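# Stand the kettle upright on its stud base

## Task

Put the kettle back on its base standing upright, so that the base's stud sits within the ring on the kettle's underside; it must stay that way on its own once the robot lets go, not just while the hand holds it.

## Robot and tools

Robot: one arm with six joints carrying a five-finger right hand. The simulation keeps running between calls, so the arm may still be settling when you next act.

Frames. The scene frame has its origin on the table surface under the arm's base, +z up, +y to the left when facing along +x. State lines report the hand point position (m), orientation quaternion (w,x,y,z) and velocities in this frame; printed positions get less accurate far from the base. The hand point sits 0.05 m in front of the palm, where index pad and thumb tip meet in a pinch. Its own axes: +z along the straightened fingers (fingertips 0.06-0.07 m beyond it), +y out of the palm, +x across the palm toward the little finger. Across the palm the hand extends 0.08 m on the little-finger side and 0.02 m (thumb tucked in front) to 0.09 m on the thumb side. A wrist bracket on the little-finger side protrudes 0.03 m past the point along +y and 0.11 m across; it can strike objects.

Row format (14 numbers, each -1 to 1, one row per arm since there is one arm): dx, dy, dz, rx, ry, rz, little, ring, middle, index, thumb_bend, thumb_turn, force_limit, speed. The first six are an offset, expressed in the hand point's own axes, from the hand point pose shown in the most recent result that includes it (before any such result, or for later calls in the same reply, from where the hand is when the action begins). Every row is relative to that same reference, not chained. Scale: 1.0 = 0.6 m for dx-dz, 180 degrees for rx-rz, which form one rotation vector. All zeros drives the hand back to the reference pose; it is not a pause. Fingers: +1 straight/open, -1 curled shut. thumb_bend +1 straight, -1 fully bent; thumb_turn +1 beside the palm, -1 swung in front opposite the fingers. A pinch is roughly index -0.22, thumb_bend -0.75, thumb_turn -0.57. force_limit maps -1..+1 to about 0..10 N at fingertips (0..15 N for the two thumb motors) and only stops closing. speed maps -1..+1 to near zero..full (full travel 0.6 s). Close at -0.9 or slower for gentle grips. Whole-hand wraps fit objects 0.035-0.08 m wide, lying across the palm on the wrist side of the point; turn the thumb in before arriving.

A motor only moves when its target changes (by 0.01 or more), then runs until it arrives or hits force_limit and locks (holding at least 15 N). Resend the same numbers to keep a grip; send a more-open target than hand_measured to release; to squeeze harder raise force_limit and send a more-closed target. Result fields hand_measured, hand_stopped_by (moving, target, force, stalled, fault), hand_load_n list six values in motor order; loads dropping near 0 signal a lost grip.

Tools:
- execute_actions {"actions": [...], "pictures": bool}: at most one item. Empty list just reports state. {"rows": [...], "steps": n} plays up to 15 rows at 1/30 s each (n up to 15, default 15, last row repeated). {"steps": n} without rows waits up to 300 steps counted from the previous result. A refused call sends nothing.
- move {"target": row, "speed": m/s 0.002-0.5, default 0.25 (turning up to twice that in rad/s), "stop_force": N 9-40, optional}: straight path to the offset pose in the row, lasting 0.5-10 s (cut off at 10 s). It ignores obstacles; the hand can lag, drift, or overshoot speed near full arm extension. Hand numbers are sent at the start. With stop_force the path halts when the wrist sensor feels that much extra resistance along the target direction for two steps, then backs off two steps and holds; use it with very slow speed when aiming past a surface, not on rotating moves, and omit it when pulling away from contact. The result adds a "move:" line: done, contact, off_target, moving, held, fault, plus limits (paced = clipped pose, held = check blocked steps) and distance to target.
- wait {"seconds": 0-10}: lets time pass without new commands.
- zoom_image {"camera", "region": [x0,y0,x1,y1]}: enlarges up to 504x504 px of the latest frame. Cameras: cam_head_left, cam_head_right, cam_high, cam_low, cam_wrist, each 896x504.
- show_instructions: shows the reference image pages.
- finished_scene {"scene": current number}: ends and grades the scene; irreversible.

Motion details: each step the command is clipped to within 100 mm and 16 degrees of the measured pose, and position wins over orientation if both can't be met. Commands trail by about 0.17 s. After an action the arm continues only to the last clipped pose, so check the result and command the remainder. "pose unreachable" and HELD mark steps the clearance check altered or blocked (mount counts as arm). "Hand target" shows where the controller is heading. Joint limits are given in radians; elbow 0 to 3.142.

Wrist force/torque are in hand axes, noisy (offset up to ~4 N, noise up to 2.4 N sd), saturate near 50 N, and may read "no reading" at start.

Avoid: pushing objects off the table (immediate failure); fast or deep contacts, since the arm is stiff and a 150 N external force or joint torque at its limit (wrist joints 24.6 N m, others 132 N m, including held weight) triggers a 10 s stop; holding loads long enough to reach 85 °C motor heat (warning from 70 °C); dropping, slipping or slamming the kettle. Release it and confirm it stays seated before finishing.

Each tool is called after ">>>" as a command line: name --argument value for each argument, lists and objects as JSON in quotes; but a table of rows of numbers goes row by row, as --pt "numbers of a row", without its own name.

Reference images:

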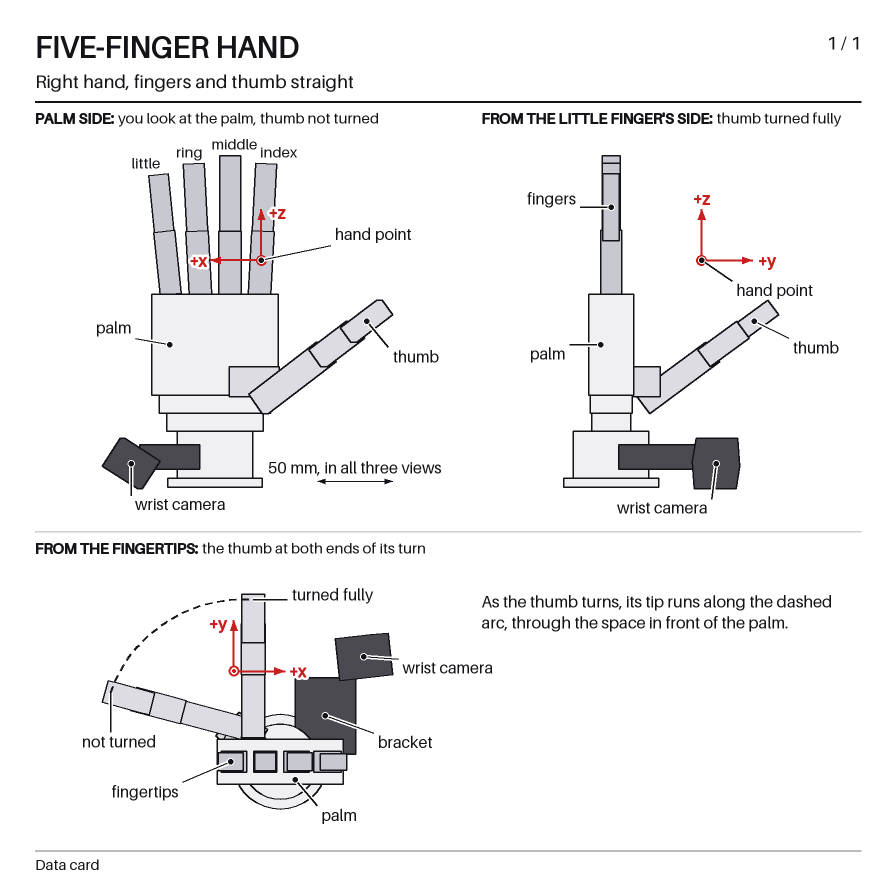

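## Session

>>> execute_actions --actions '[]'

Scene clock: 0.00 s of 4800.00 s.
end_effector_position=(+0.4733, -0.3213, +0.3022) hand_measured=(+1.000, +1.000, +1.000, +1.000, +1.000, +1.000) hand_load_n=(+0.0, +0.0, +0.0, +0.0, +0.0, +0.0) hand_stopped_by=(target, target, target, target, target, target) hand_force_limit=0.00 hand_speed=-0.80 end_effector_quat_wxyz=(+0.262, -0.298, +0.875, -0.277) end_effector_velocity=(+0.000, +0.000, -0.001) end_effector_angular_velocity=(-0.000, +0.001, +0.001)
Joint positions: [-1.093 -0.654  1.673  0.191  0.645 -2.964]
Joint velocities: [ 0.002 -0.     0.    -0.     0.001 -0.   ]
Wrist force (N, on the end effector, along its own x y z axes, offset not removed): no reading
Wrist torque (N m, same axes, about the end effector's origin, offset not removed): no reading
Hand target: +0.473, -0.321, +0.302; +0.262, -0.298, +0.875, -0.277

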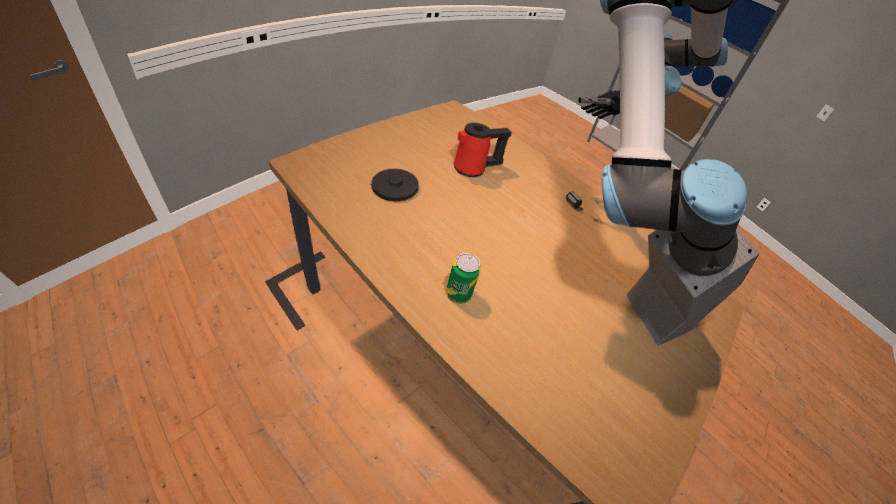

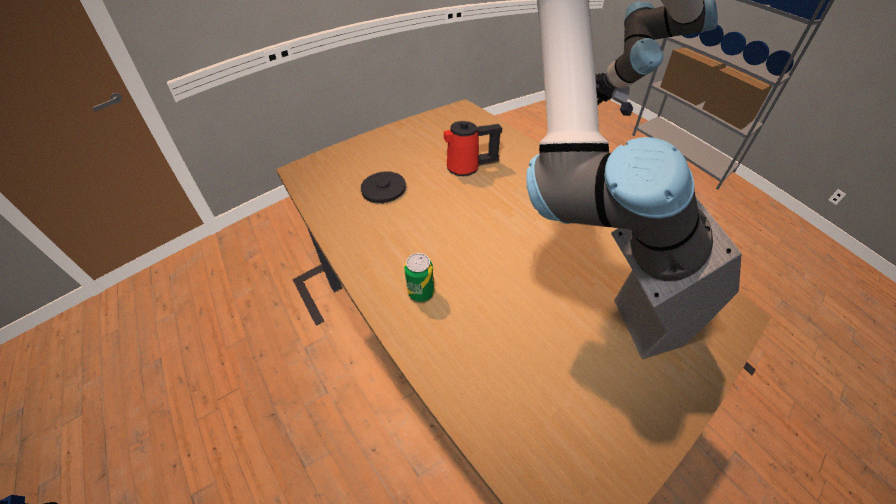

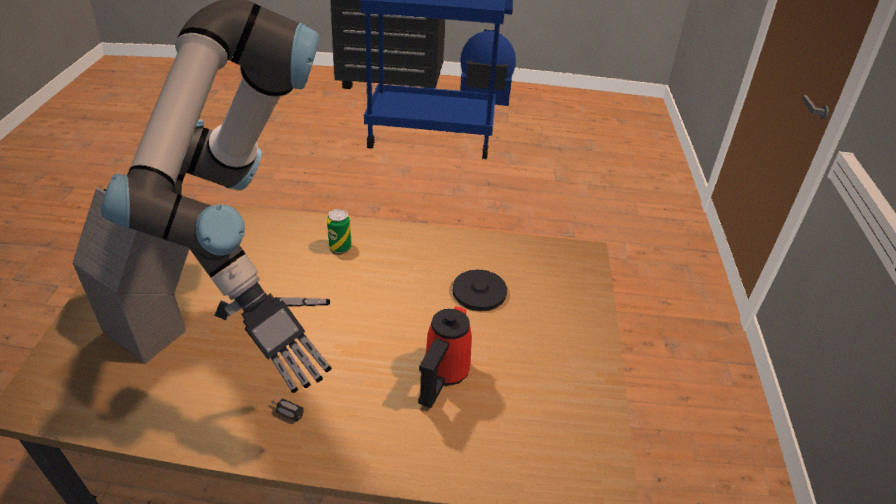

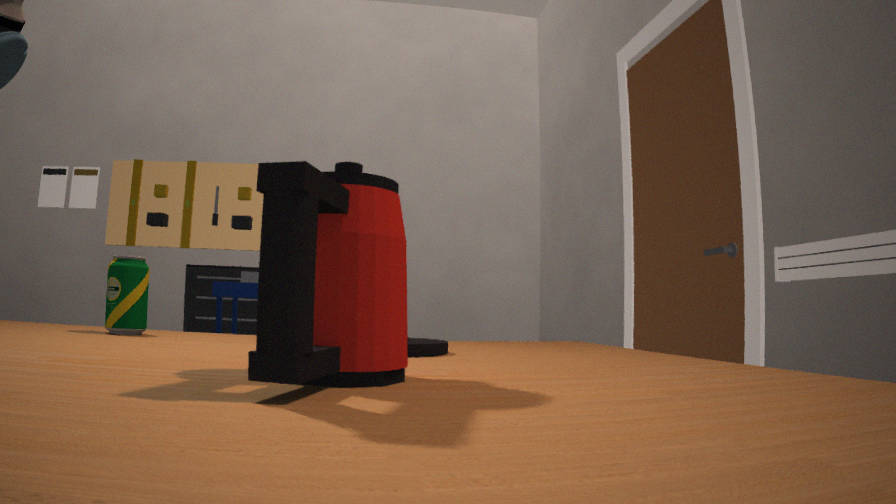

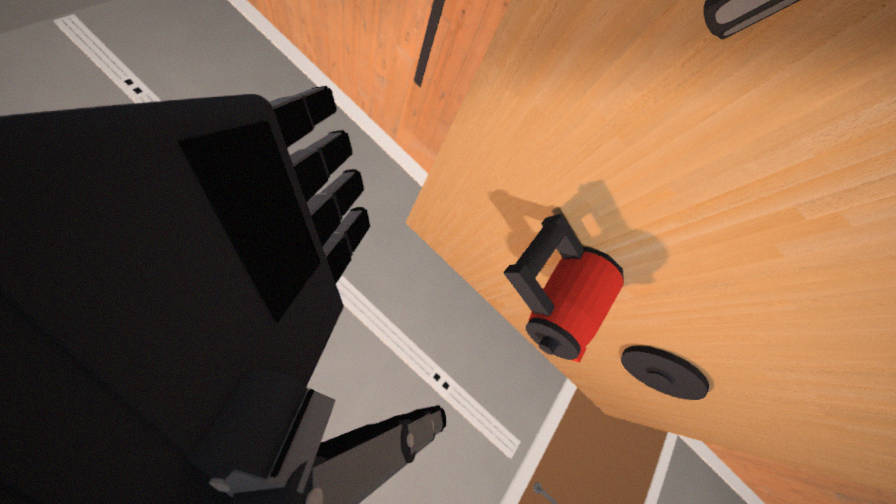

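>>> zoom_image --camera "cam_high" --region '[380, 240, 560, 440]'

>>> zoom_image --camera "cam_head_left" --region '[350, 100, 550, 220]'

>>> zoom_image --camera "cam_low" --region '[220, 140, 480, 420]'

>>> zoom_image --camera "cam_wrist" --region '[480, 180, 740, 420]'

Region (380, 240, 560, 440) of cam_high's 896x504 image, scaled by 2.520, with more detail than that image has; it fills the left 454 columns of this view, and the rest is white.

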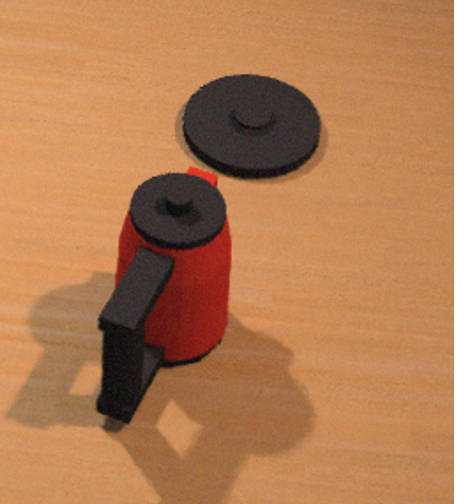

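Region (350, 100, 550, 220) of cam_head_left's 896x504 image, scaled by 2.520, with more detail than that image has; it fills the top 302 rows of this view, and the rest is white.

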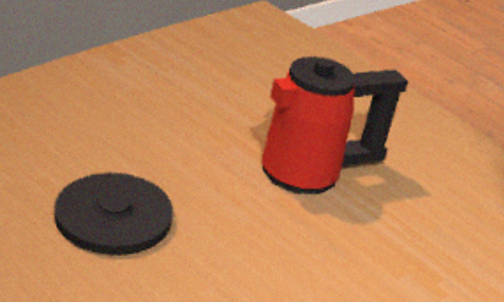

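Region (220, 140, 480, 420) of cam_low's 896x504 image, scaled by 1.800, with more detail than that image has; it fills the left 468 columns of this view, and the rest is white.

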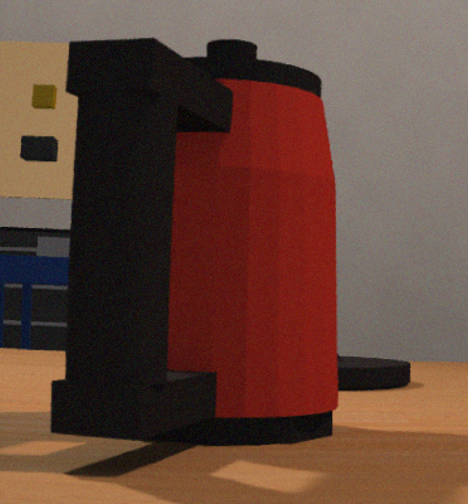

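Region (480, 180, 740, 420) of cam_wrist's 896x504 image, scaled by 1.938, with more detail than that image has; it fills the top 465 rows of this view, and the rest is white.

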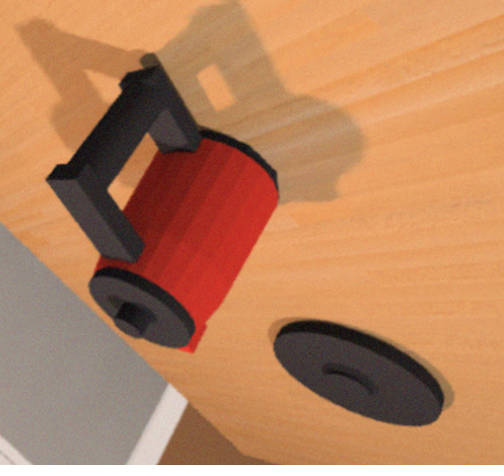

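>>> move --target '[-0.080,-0.0085,0.140,-0.0988,-0.2852,0.2141,1,1,1,1,1,-1,0.5,0.5]' --speed 0.25

Scene clock: 85.83 s of 4800.00 s.
end_effector_position=(+0.5602, -0.3205, +0.2600) hand_measured=(+1.000, +1.000, +1.000, +1.000, +1.000, -1.000) hand_load_n=(+0.0, +0.0, +0.0, +0.0, +0.0, +0.0) hand_stopped_by=(target, target, target, target, target, target) hand_force_limit=0.50 hand_speed=0.50 end_effector_quat_wxyz=(+0.634, -0.126, +0.756, +0.106) end_effector_velocity=(-0.000, +0.001, -0.000) end_effector_angular_velocity=(-0.003, -0.005, -0.008)
Joint positions: [-0.901  0.215  0.878  1.144 -0.402 -3.355]
Joint velocities: [ 0.001 -0.004  0.018  0.008 -0.006 -0.024]
Wrist force (N, on the end effector, along its own x y z axes, offset not removed): [2.4 -1.4 2.4]
Wrist torque (N m, same axes, about the end effector's origin, offset not removed): [-0.44 -0.52 0.07]
Hand target: +0.560, -0.320, +0.260; +0.634, -0.126, +0.755, +0.106
Off the commanded pose: 0.000 m, 0 deg.
After step 90, 78.33 s passed at rest.
move: done; limits=paced

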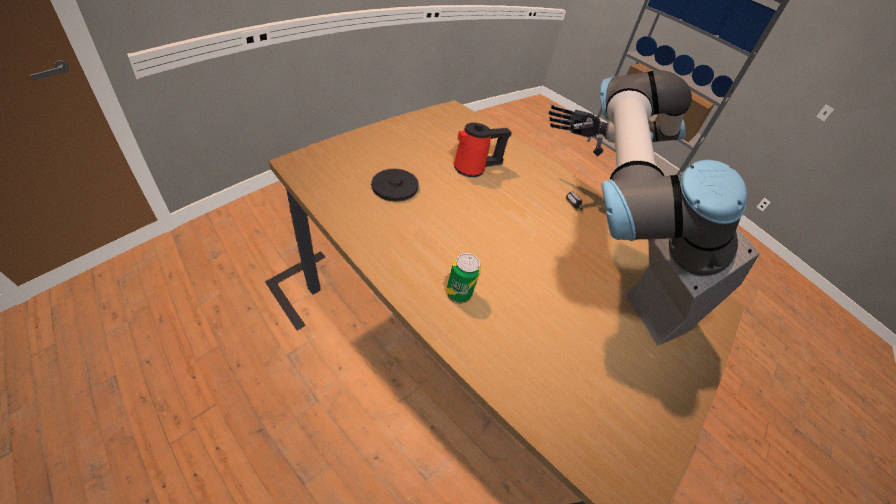

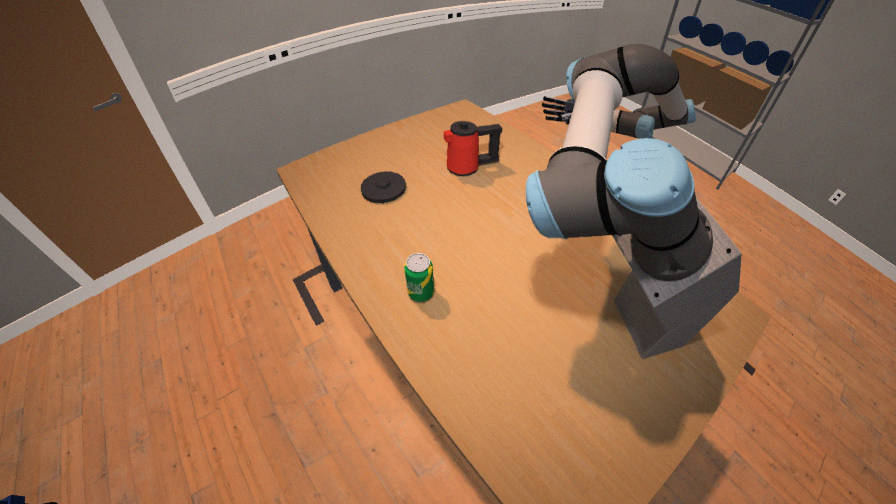

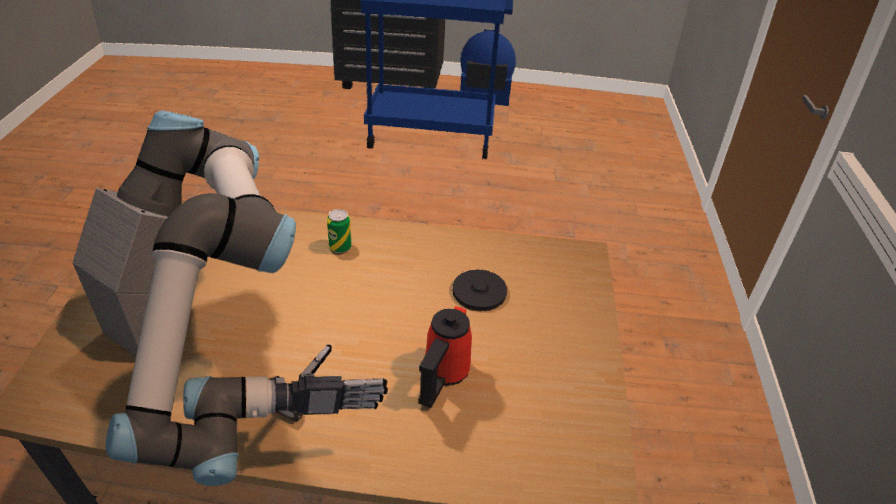

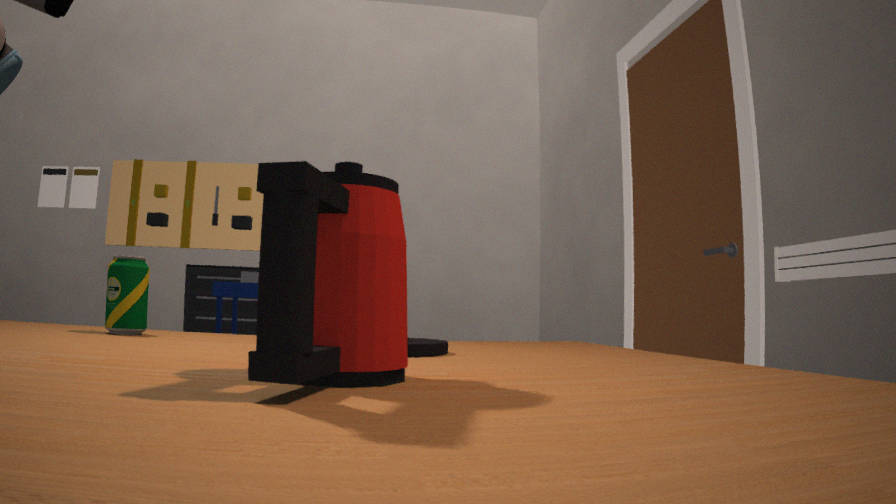

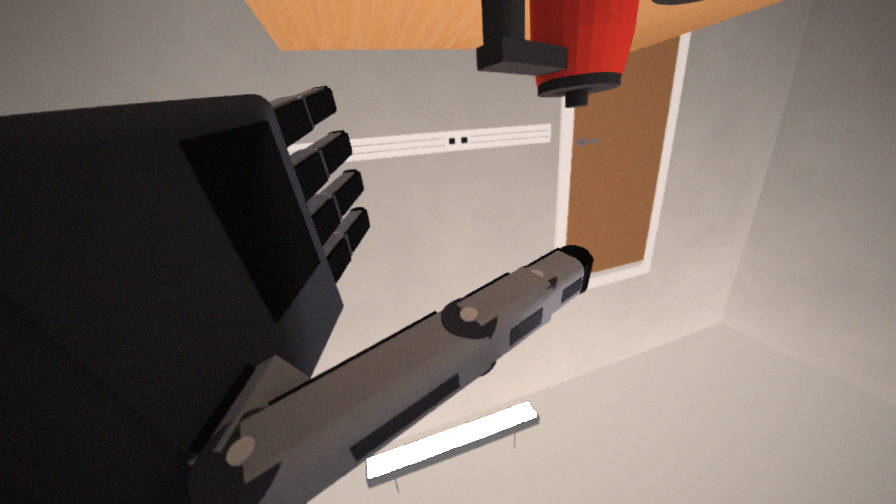

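>>> move --target '[0,0,0,0,0.30,0,1,1,1,1,1,-1,0.5,0.5]' --speed 0.4

Scene clock: 115.47 s of 4800.00 s.
end_effector_position=(+0.5605, -0.3206, +0.2599) hand_measured=(+1.000, +1.000, +1.000, +1.000, +1.000, -1.000) hand_load_n=(+0.0, +0.0, +0.0, +0.0, +0.0, +0.0) hand_stopped_by=(target, target, target, target, target, target) hand_force_limit=0.50 hand_speed=0.50 end_effector_quat_wxyz=(+0.222, -0.161, +0.961, +0.038) end_effector_velocity=(-0.000, -0.000, +0.000) end_effector_angular_velocity=(-0.005, +0.008, -0.002)
Joint positions: [-0.917 -0.13   0.868  1.195  0.559 -3.016]
Joint velocities: [ 0.001 -0.003 -0.    -0.     0.009  0.005]
Wrist force (N, on the end effector, along its own x y z axes, offset not removed): [0.9 -2.6 2.8]
Wrist torque (N m, same axes, about the end effector's origin, offset not removed): [-0.68 -0.34 -0.07]
Hand target: +0.560, -0.321, +0.260; +0.222, -0.161, +0.961, +0.038
Off the commanded pose: 0.000 m, 0 deg.
After step 90, 24.90 s passed at rest.
move: done

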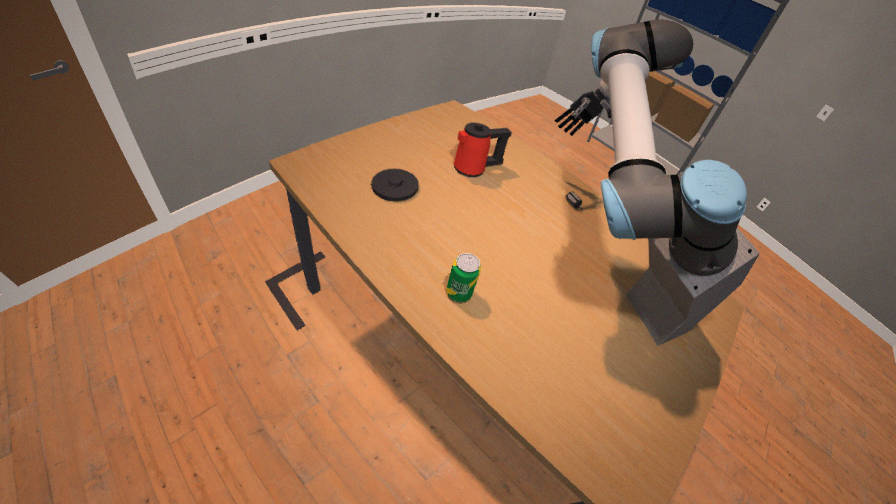

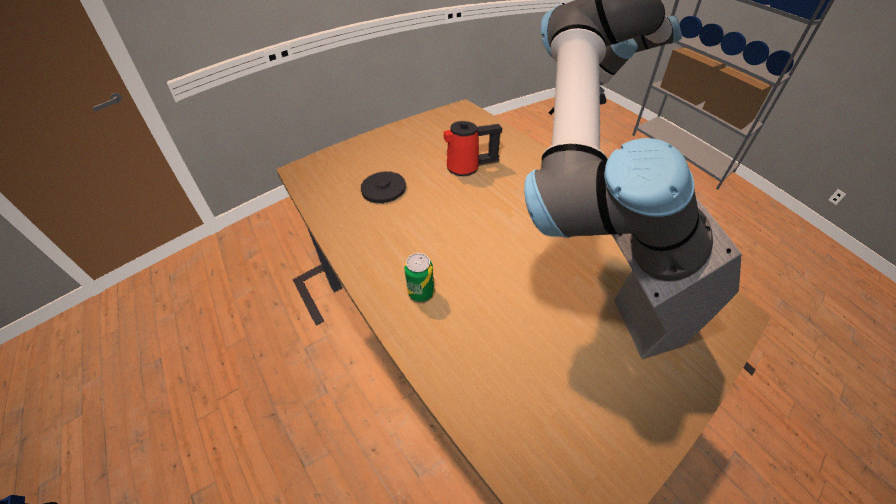

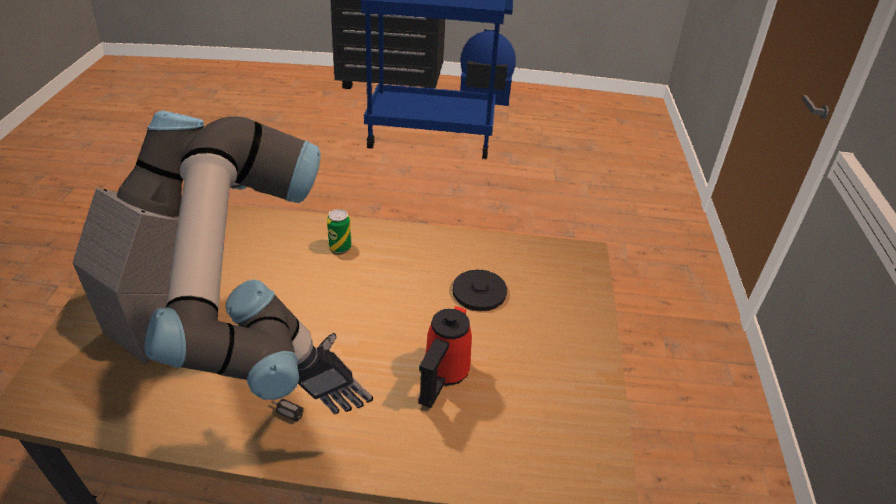

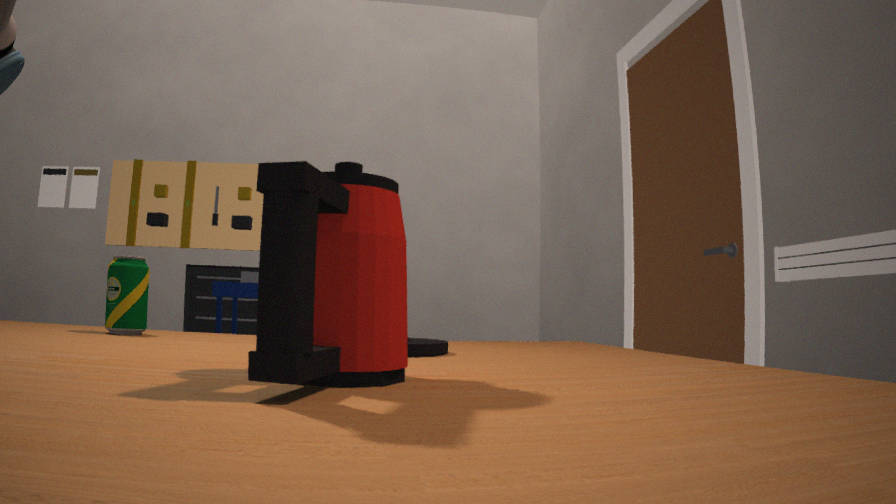

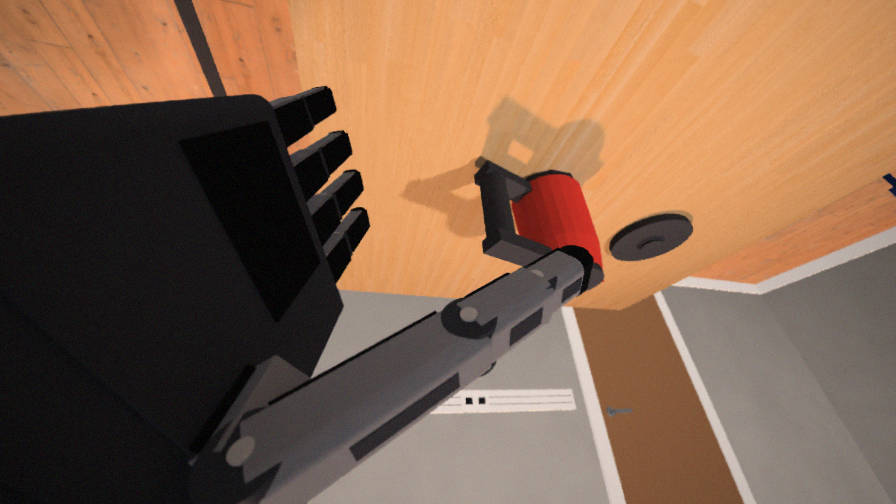

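>>> zoom_image --camera "cam_wrist" --region '[460, 140, 620, 300]'

Region (460, 140, 620, 300) of cam_wrist's 896x504 image, scaled by 3.150, with more detail than that image has.

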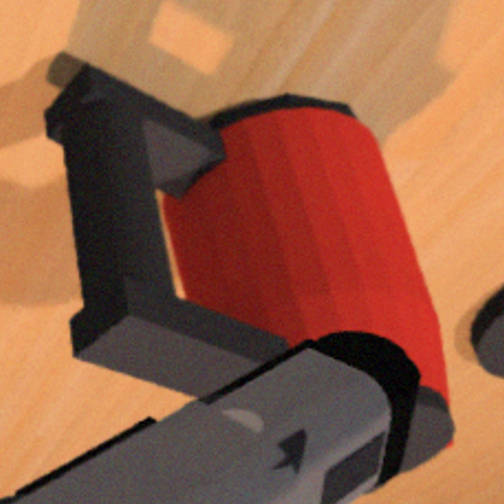

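>>> move --target '[0.024,0.070,0.062,0.169,-0.1795,0.1814,1,1,1,1,1,-1,0.5,0.5]' --speed 0.3

>>> move --target '[0.0572,0.0997,0.2342,-0.2622,-0.1039,-0.0954,1,1,1,1,1,-1,0.5,0.5]' --speed 0.25

Scene clock: 182.07 s of 4800.00 s.
end_effector_position=(+0.5500, -0.2794, +0.2203) hand_measured=(+1.000, +1.000, +1.000, +1.000, +1.000, -1.000) hand_load_n=(+0.0, +0.0, +0.0, +0.0, +0.0, +0.0) hand_stopped_by=(target, target, target, target, target, target) hand_force_limit=0.50 hand_speed=0.50 end_effector_quat_wxyz=(+0.487, +0.187, +0.846, -0.107) end_effector_velocity=(+0.000, -0.000, -0.001) end_effector_angular_velocity=(-0.002, -0.007, -0.004)
Joint positions: [-0.81  -0.624  2.009 -0.834  0.808 -1.214]
Joint velocities: [ 0.005  0.002  0.005 -0.016  0.009  0.011]
Wrist force (N, on the end effector, along its own x y z axes, offset not removed): [1.9 -1.9 2.2]
Wrist torque (N m, same axes, about the end effector's origin, offset not removed): [-0.50 -0.45 -0.14]
Hand target: +0.550, -0.279, +0.220; +0.488, +0.187, +0.846, -0.107
Off the commanded pose: 0.000 m, 0 deg.
After step 90, 61.37 s passed at rest.
move: done

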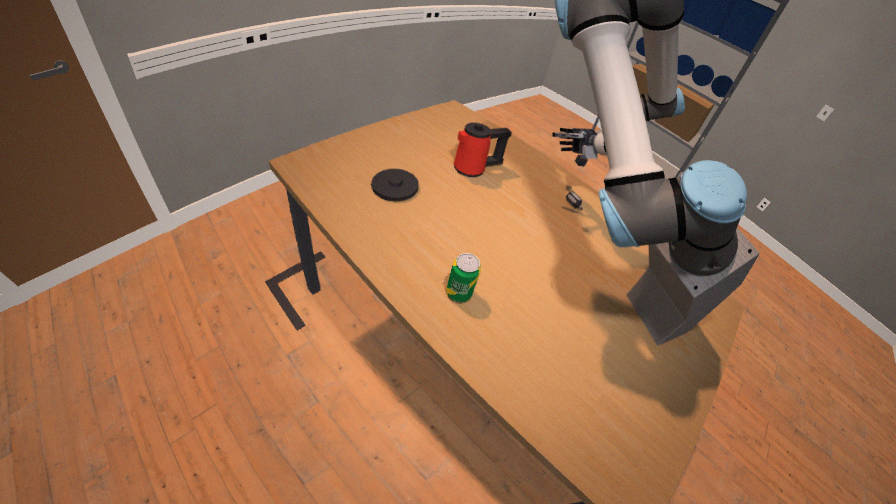

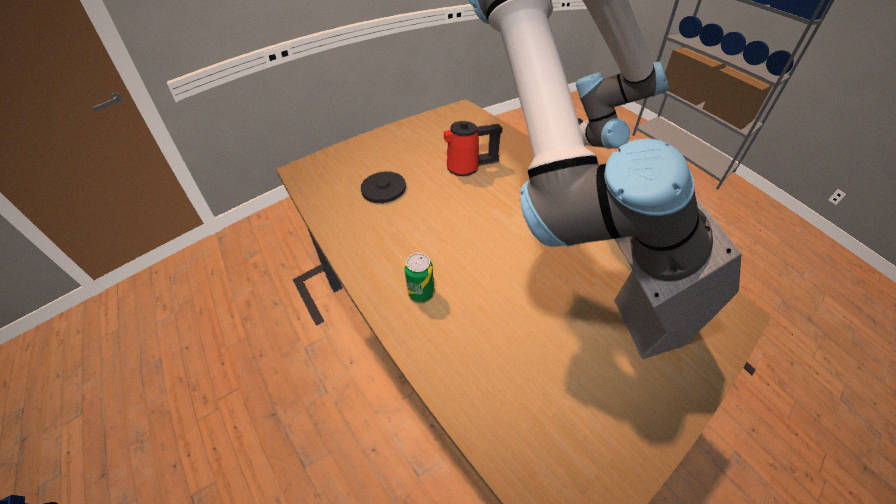

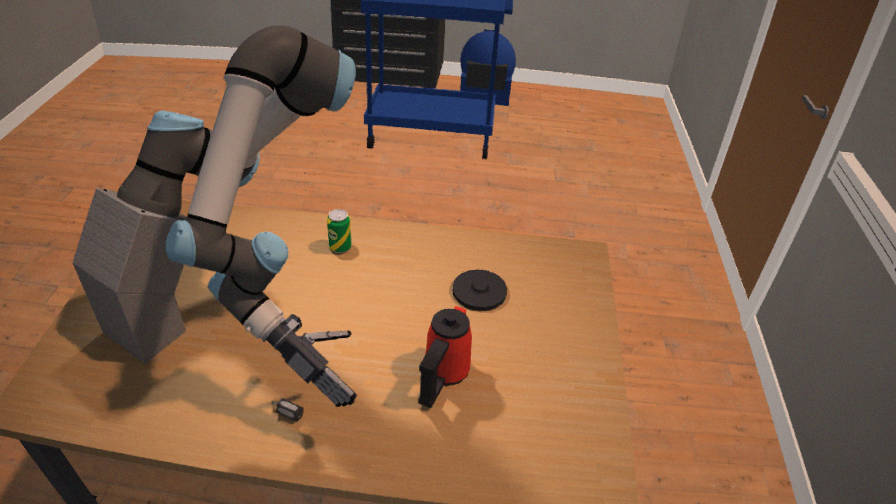

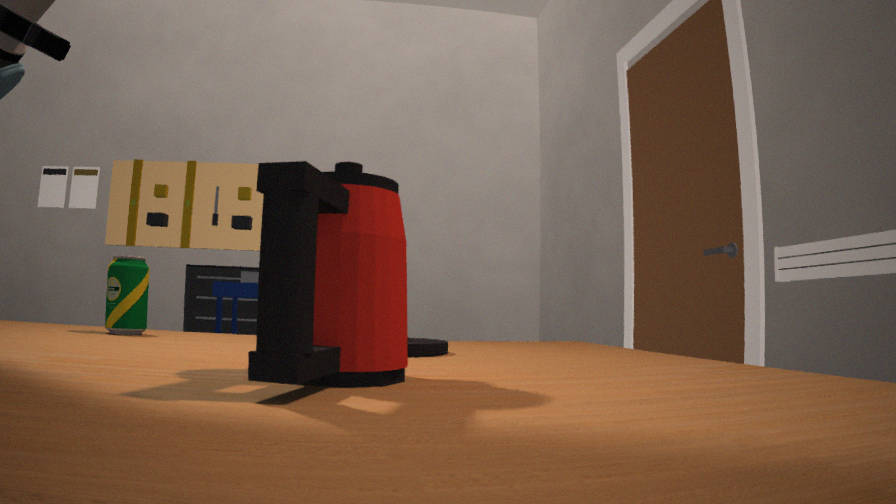

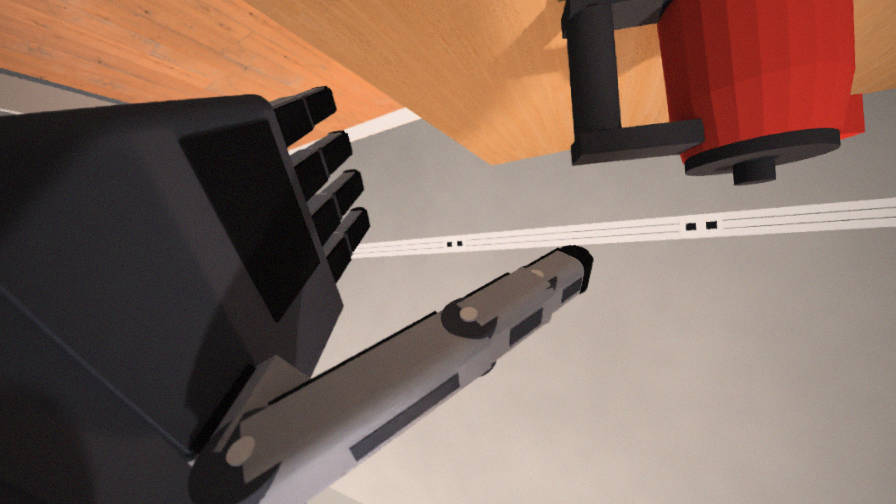

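Scene clock: 184.47 s of 4800.00 s.
end_effector_position=(+0.6695, -0.2691, +0.1200) hand_measured=(+1.000, +1.000, +1.000, +1.000, +1.000, -1.000) hand_load_n=(+0.0, +0.0, +0.0, +0.0, +0.0, +0.0) hand_stopped_by=(target, target, target, target, target, target) hand_force_limit=0.50 hand_speed=0.50 end_effector_quat_wxyz=(+0.627, -0.166, +0.748, +0.140) end_effector_velocity=(+0.001, -0.000, -0.001) end_effector_angular_velocity=(+0.002, -0.005, +0.006)
Joint positions: [-0.578 -0.05   1.348 -1.978  0.591 -0.535]
Joint velocities: [ 0.003  0.007 -0.011 -0.007  0.003  0.007]
Wrist force (N, on the end effector, along its own x y z axes, offset not removed): [0.9 -0.7 4.0]
Wrist torque (N m, same axes, about the end effector's origin, offset not removed): [-0.50 -0.28 0.04]
Hand target: +0.670, -0.269, +0.120; +0.627, -0.166, +0.748, +0.140
Off the commanded pose: 0.000 m, 0 deg.
move: done

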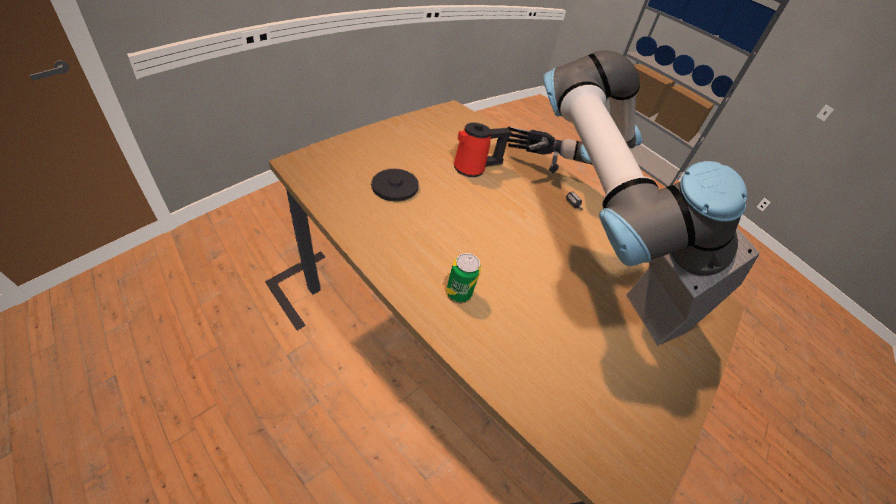

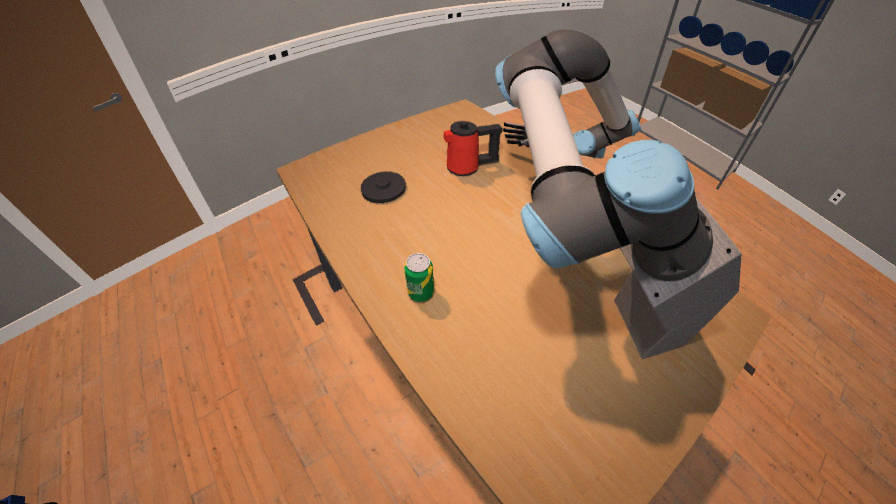

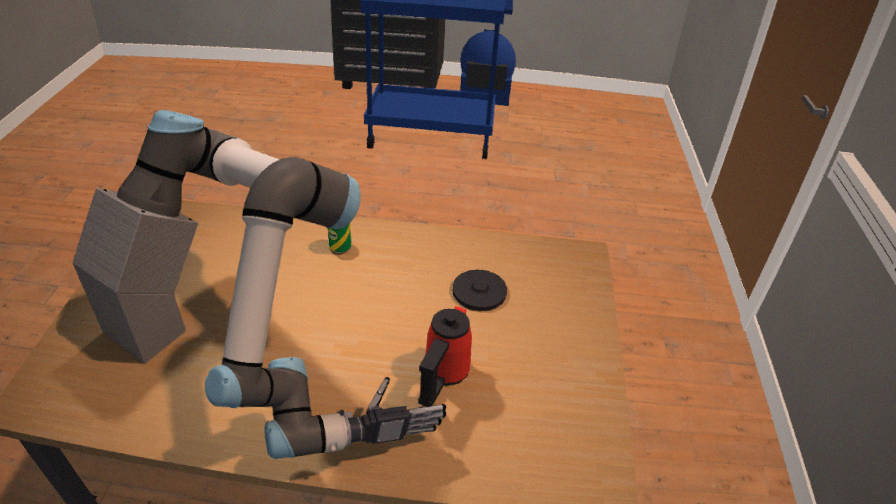

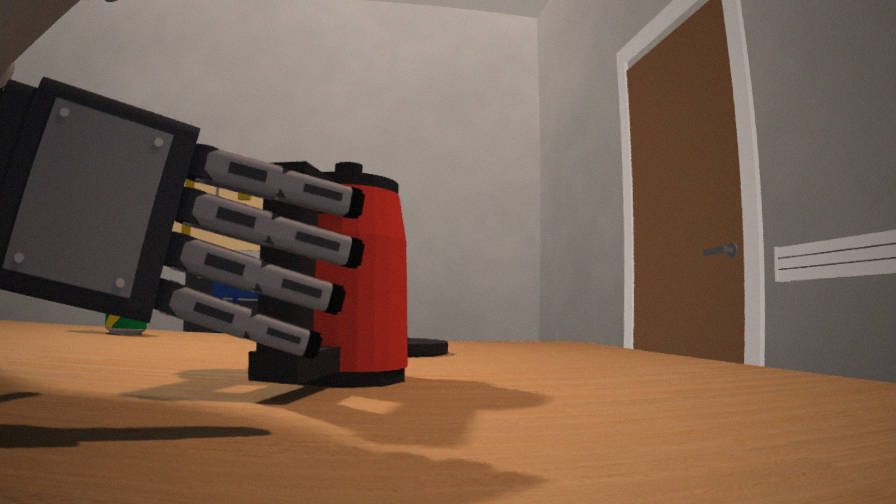

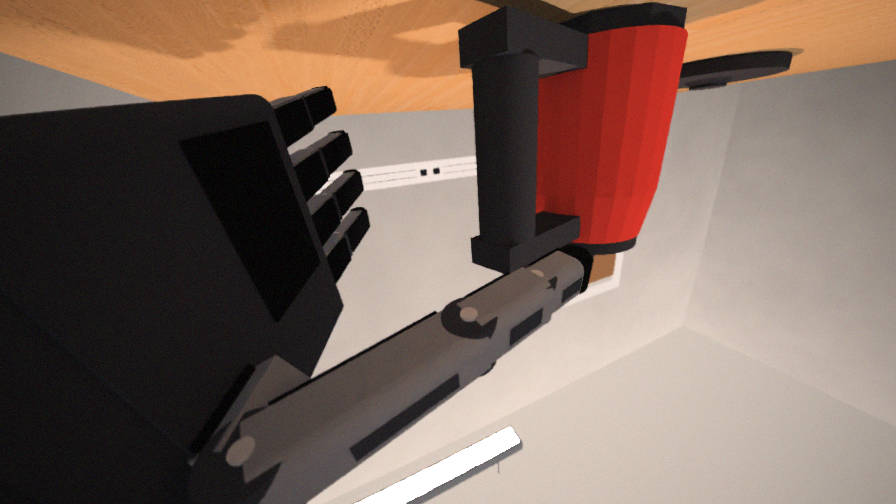

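>>> zoom_image --camera "cam_wrist" --region '[430, 0, 710, 300]'

>>> zoom_image --camera "cam_high" --region '[320, 300, 500, 470]'

Region (430, 0, 710, 300) of cam_wrist's 896x504 image, scaled by 1.680, with more detail than that image has; it fills the left 470 columns of this view, and the rest is white.

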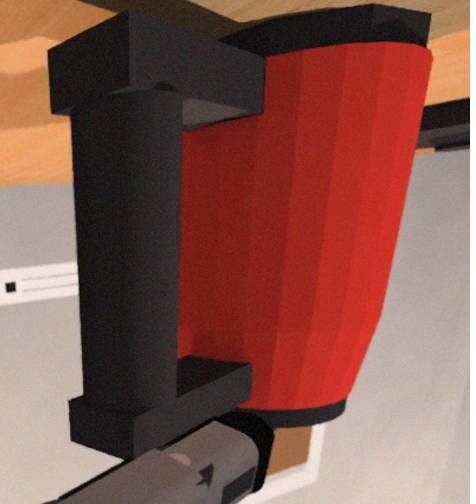

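Region (320, 300, 500, 470) of cam_high's 896x504 image, scaled by 2.800, with more detail than that image has.

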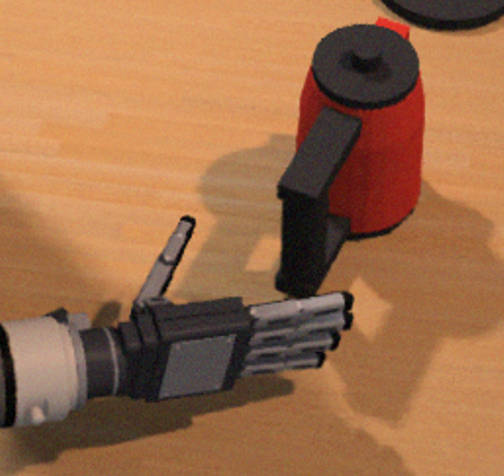

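>>> move --target '[-0.0118,0.0848,0.1727,0,0,0,1,1,1,1,1,-1,0.5,0.5]' --speed 0.1

Scene clock: 209.43 s of 4800.00 s.
end_effector_position=(+0.7415, -0.1795, +0.1091) hand_measured=(+1.000, +1.000, +1.000, +1.000, +1.000, -1.000) hand_load_n=(+0.0, +0.0, +0.0, +0.0, +0.0, +0.0) hand_stopped_by=(target, target, target, target, target, target) hand_force_limit=0.50 hand_speed=0.50 end_effector_quat_wxyz=(+0.627, -0.166, +0.748, +0.140) end_effector_velocity=(+0.001, +0.001, -0.000) end_effector_angular_velocity=(-0.000, +0.000, -0.000)
Joint positions: [-0.42  -0.176  1.347 -1.731  0.72  -0.685]
Joint velocities: [ 0.003 -0.001 -0.002  0.005  0.002 -0.002]
Wrist force (N, on the end effector, along its own x y z axes, offset not removed): [3.0 0.3 1.8]
Wrist torque (N m, same axes, about the end effector's origin, offset not removed): [-0.19 -0.59 0.13]
Hand target: +0.742, -0.179, +0.109; +0.627, -0.166, +0.748, +0.140
Off the commanded pose: 0.000 m, 0 deg.
After step 90, 20.40 s passed at rest.
move: done

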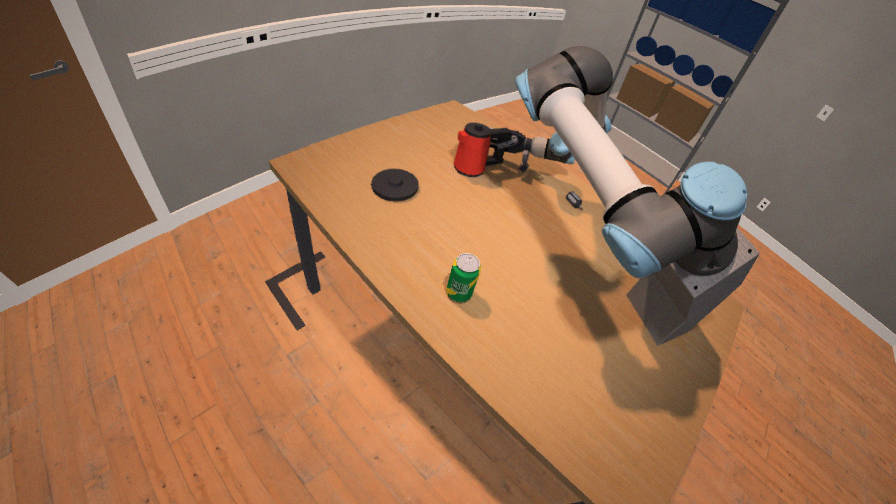

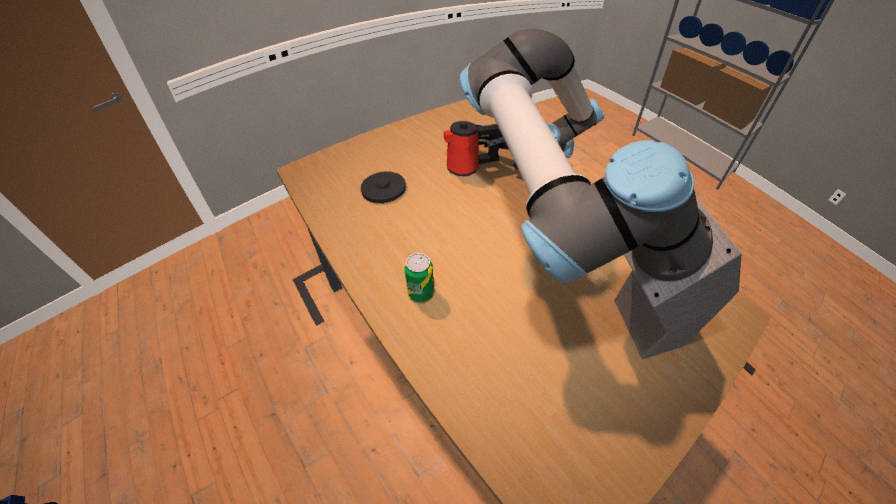

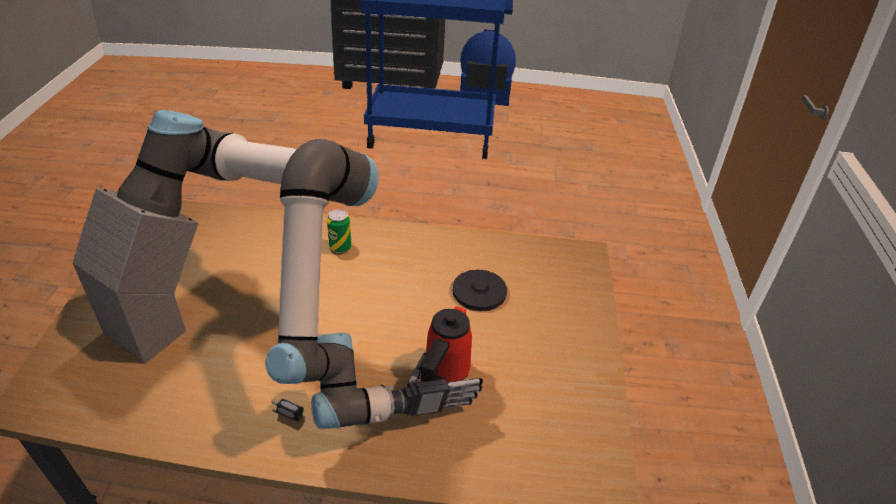

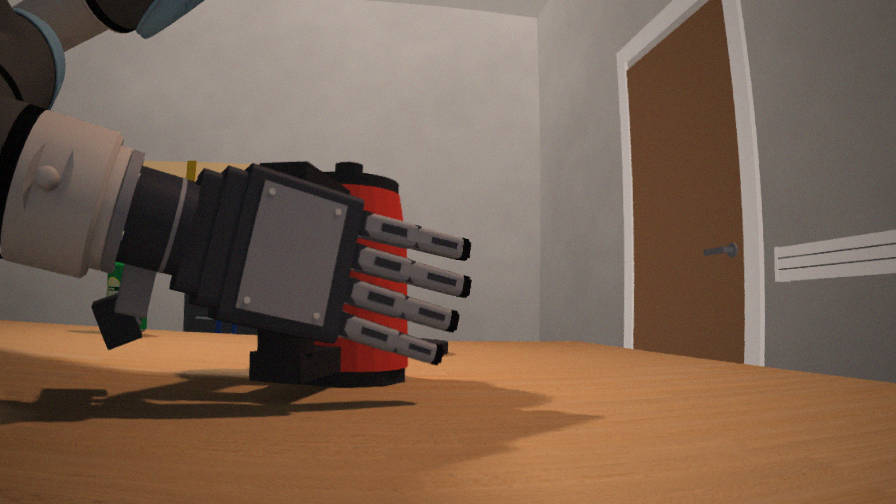

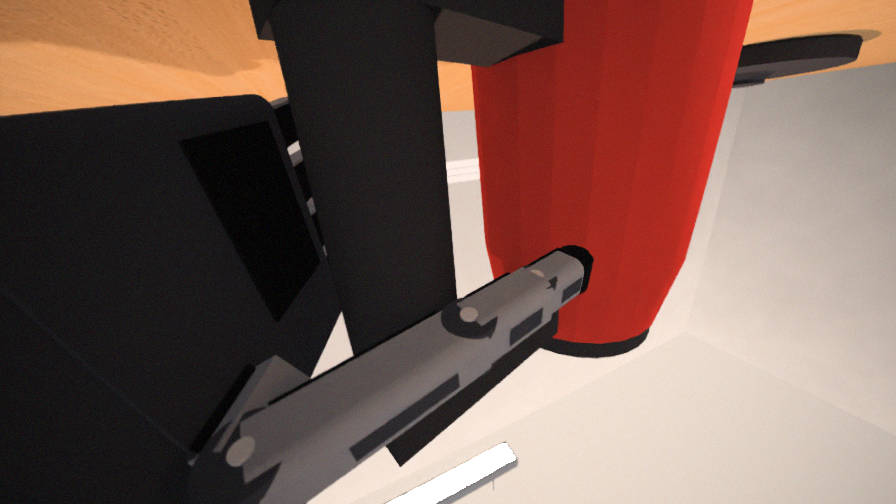

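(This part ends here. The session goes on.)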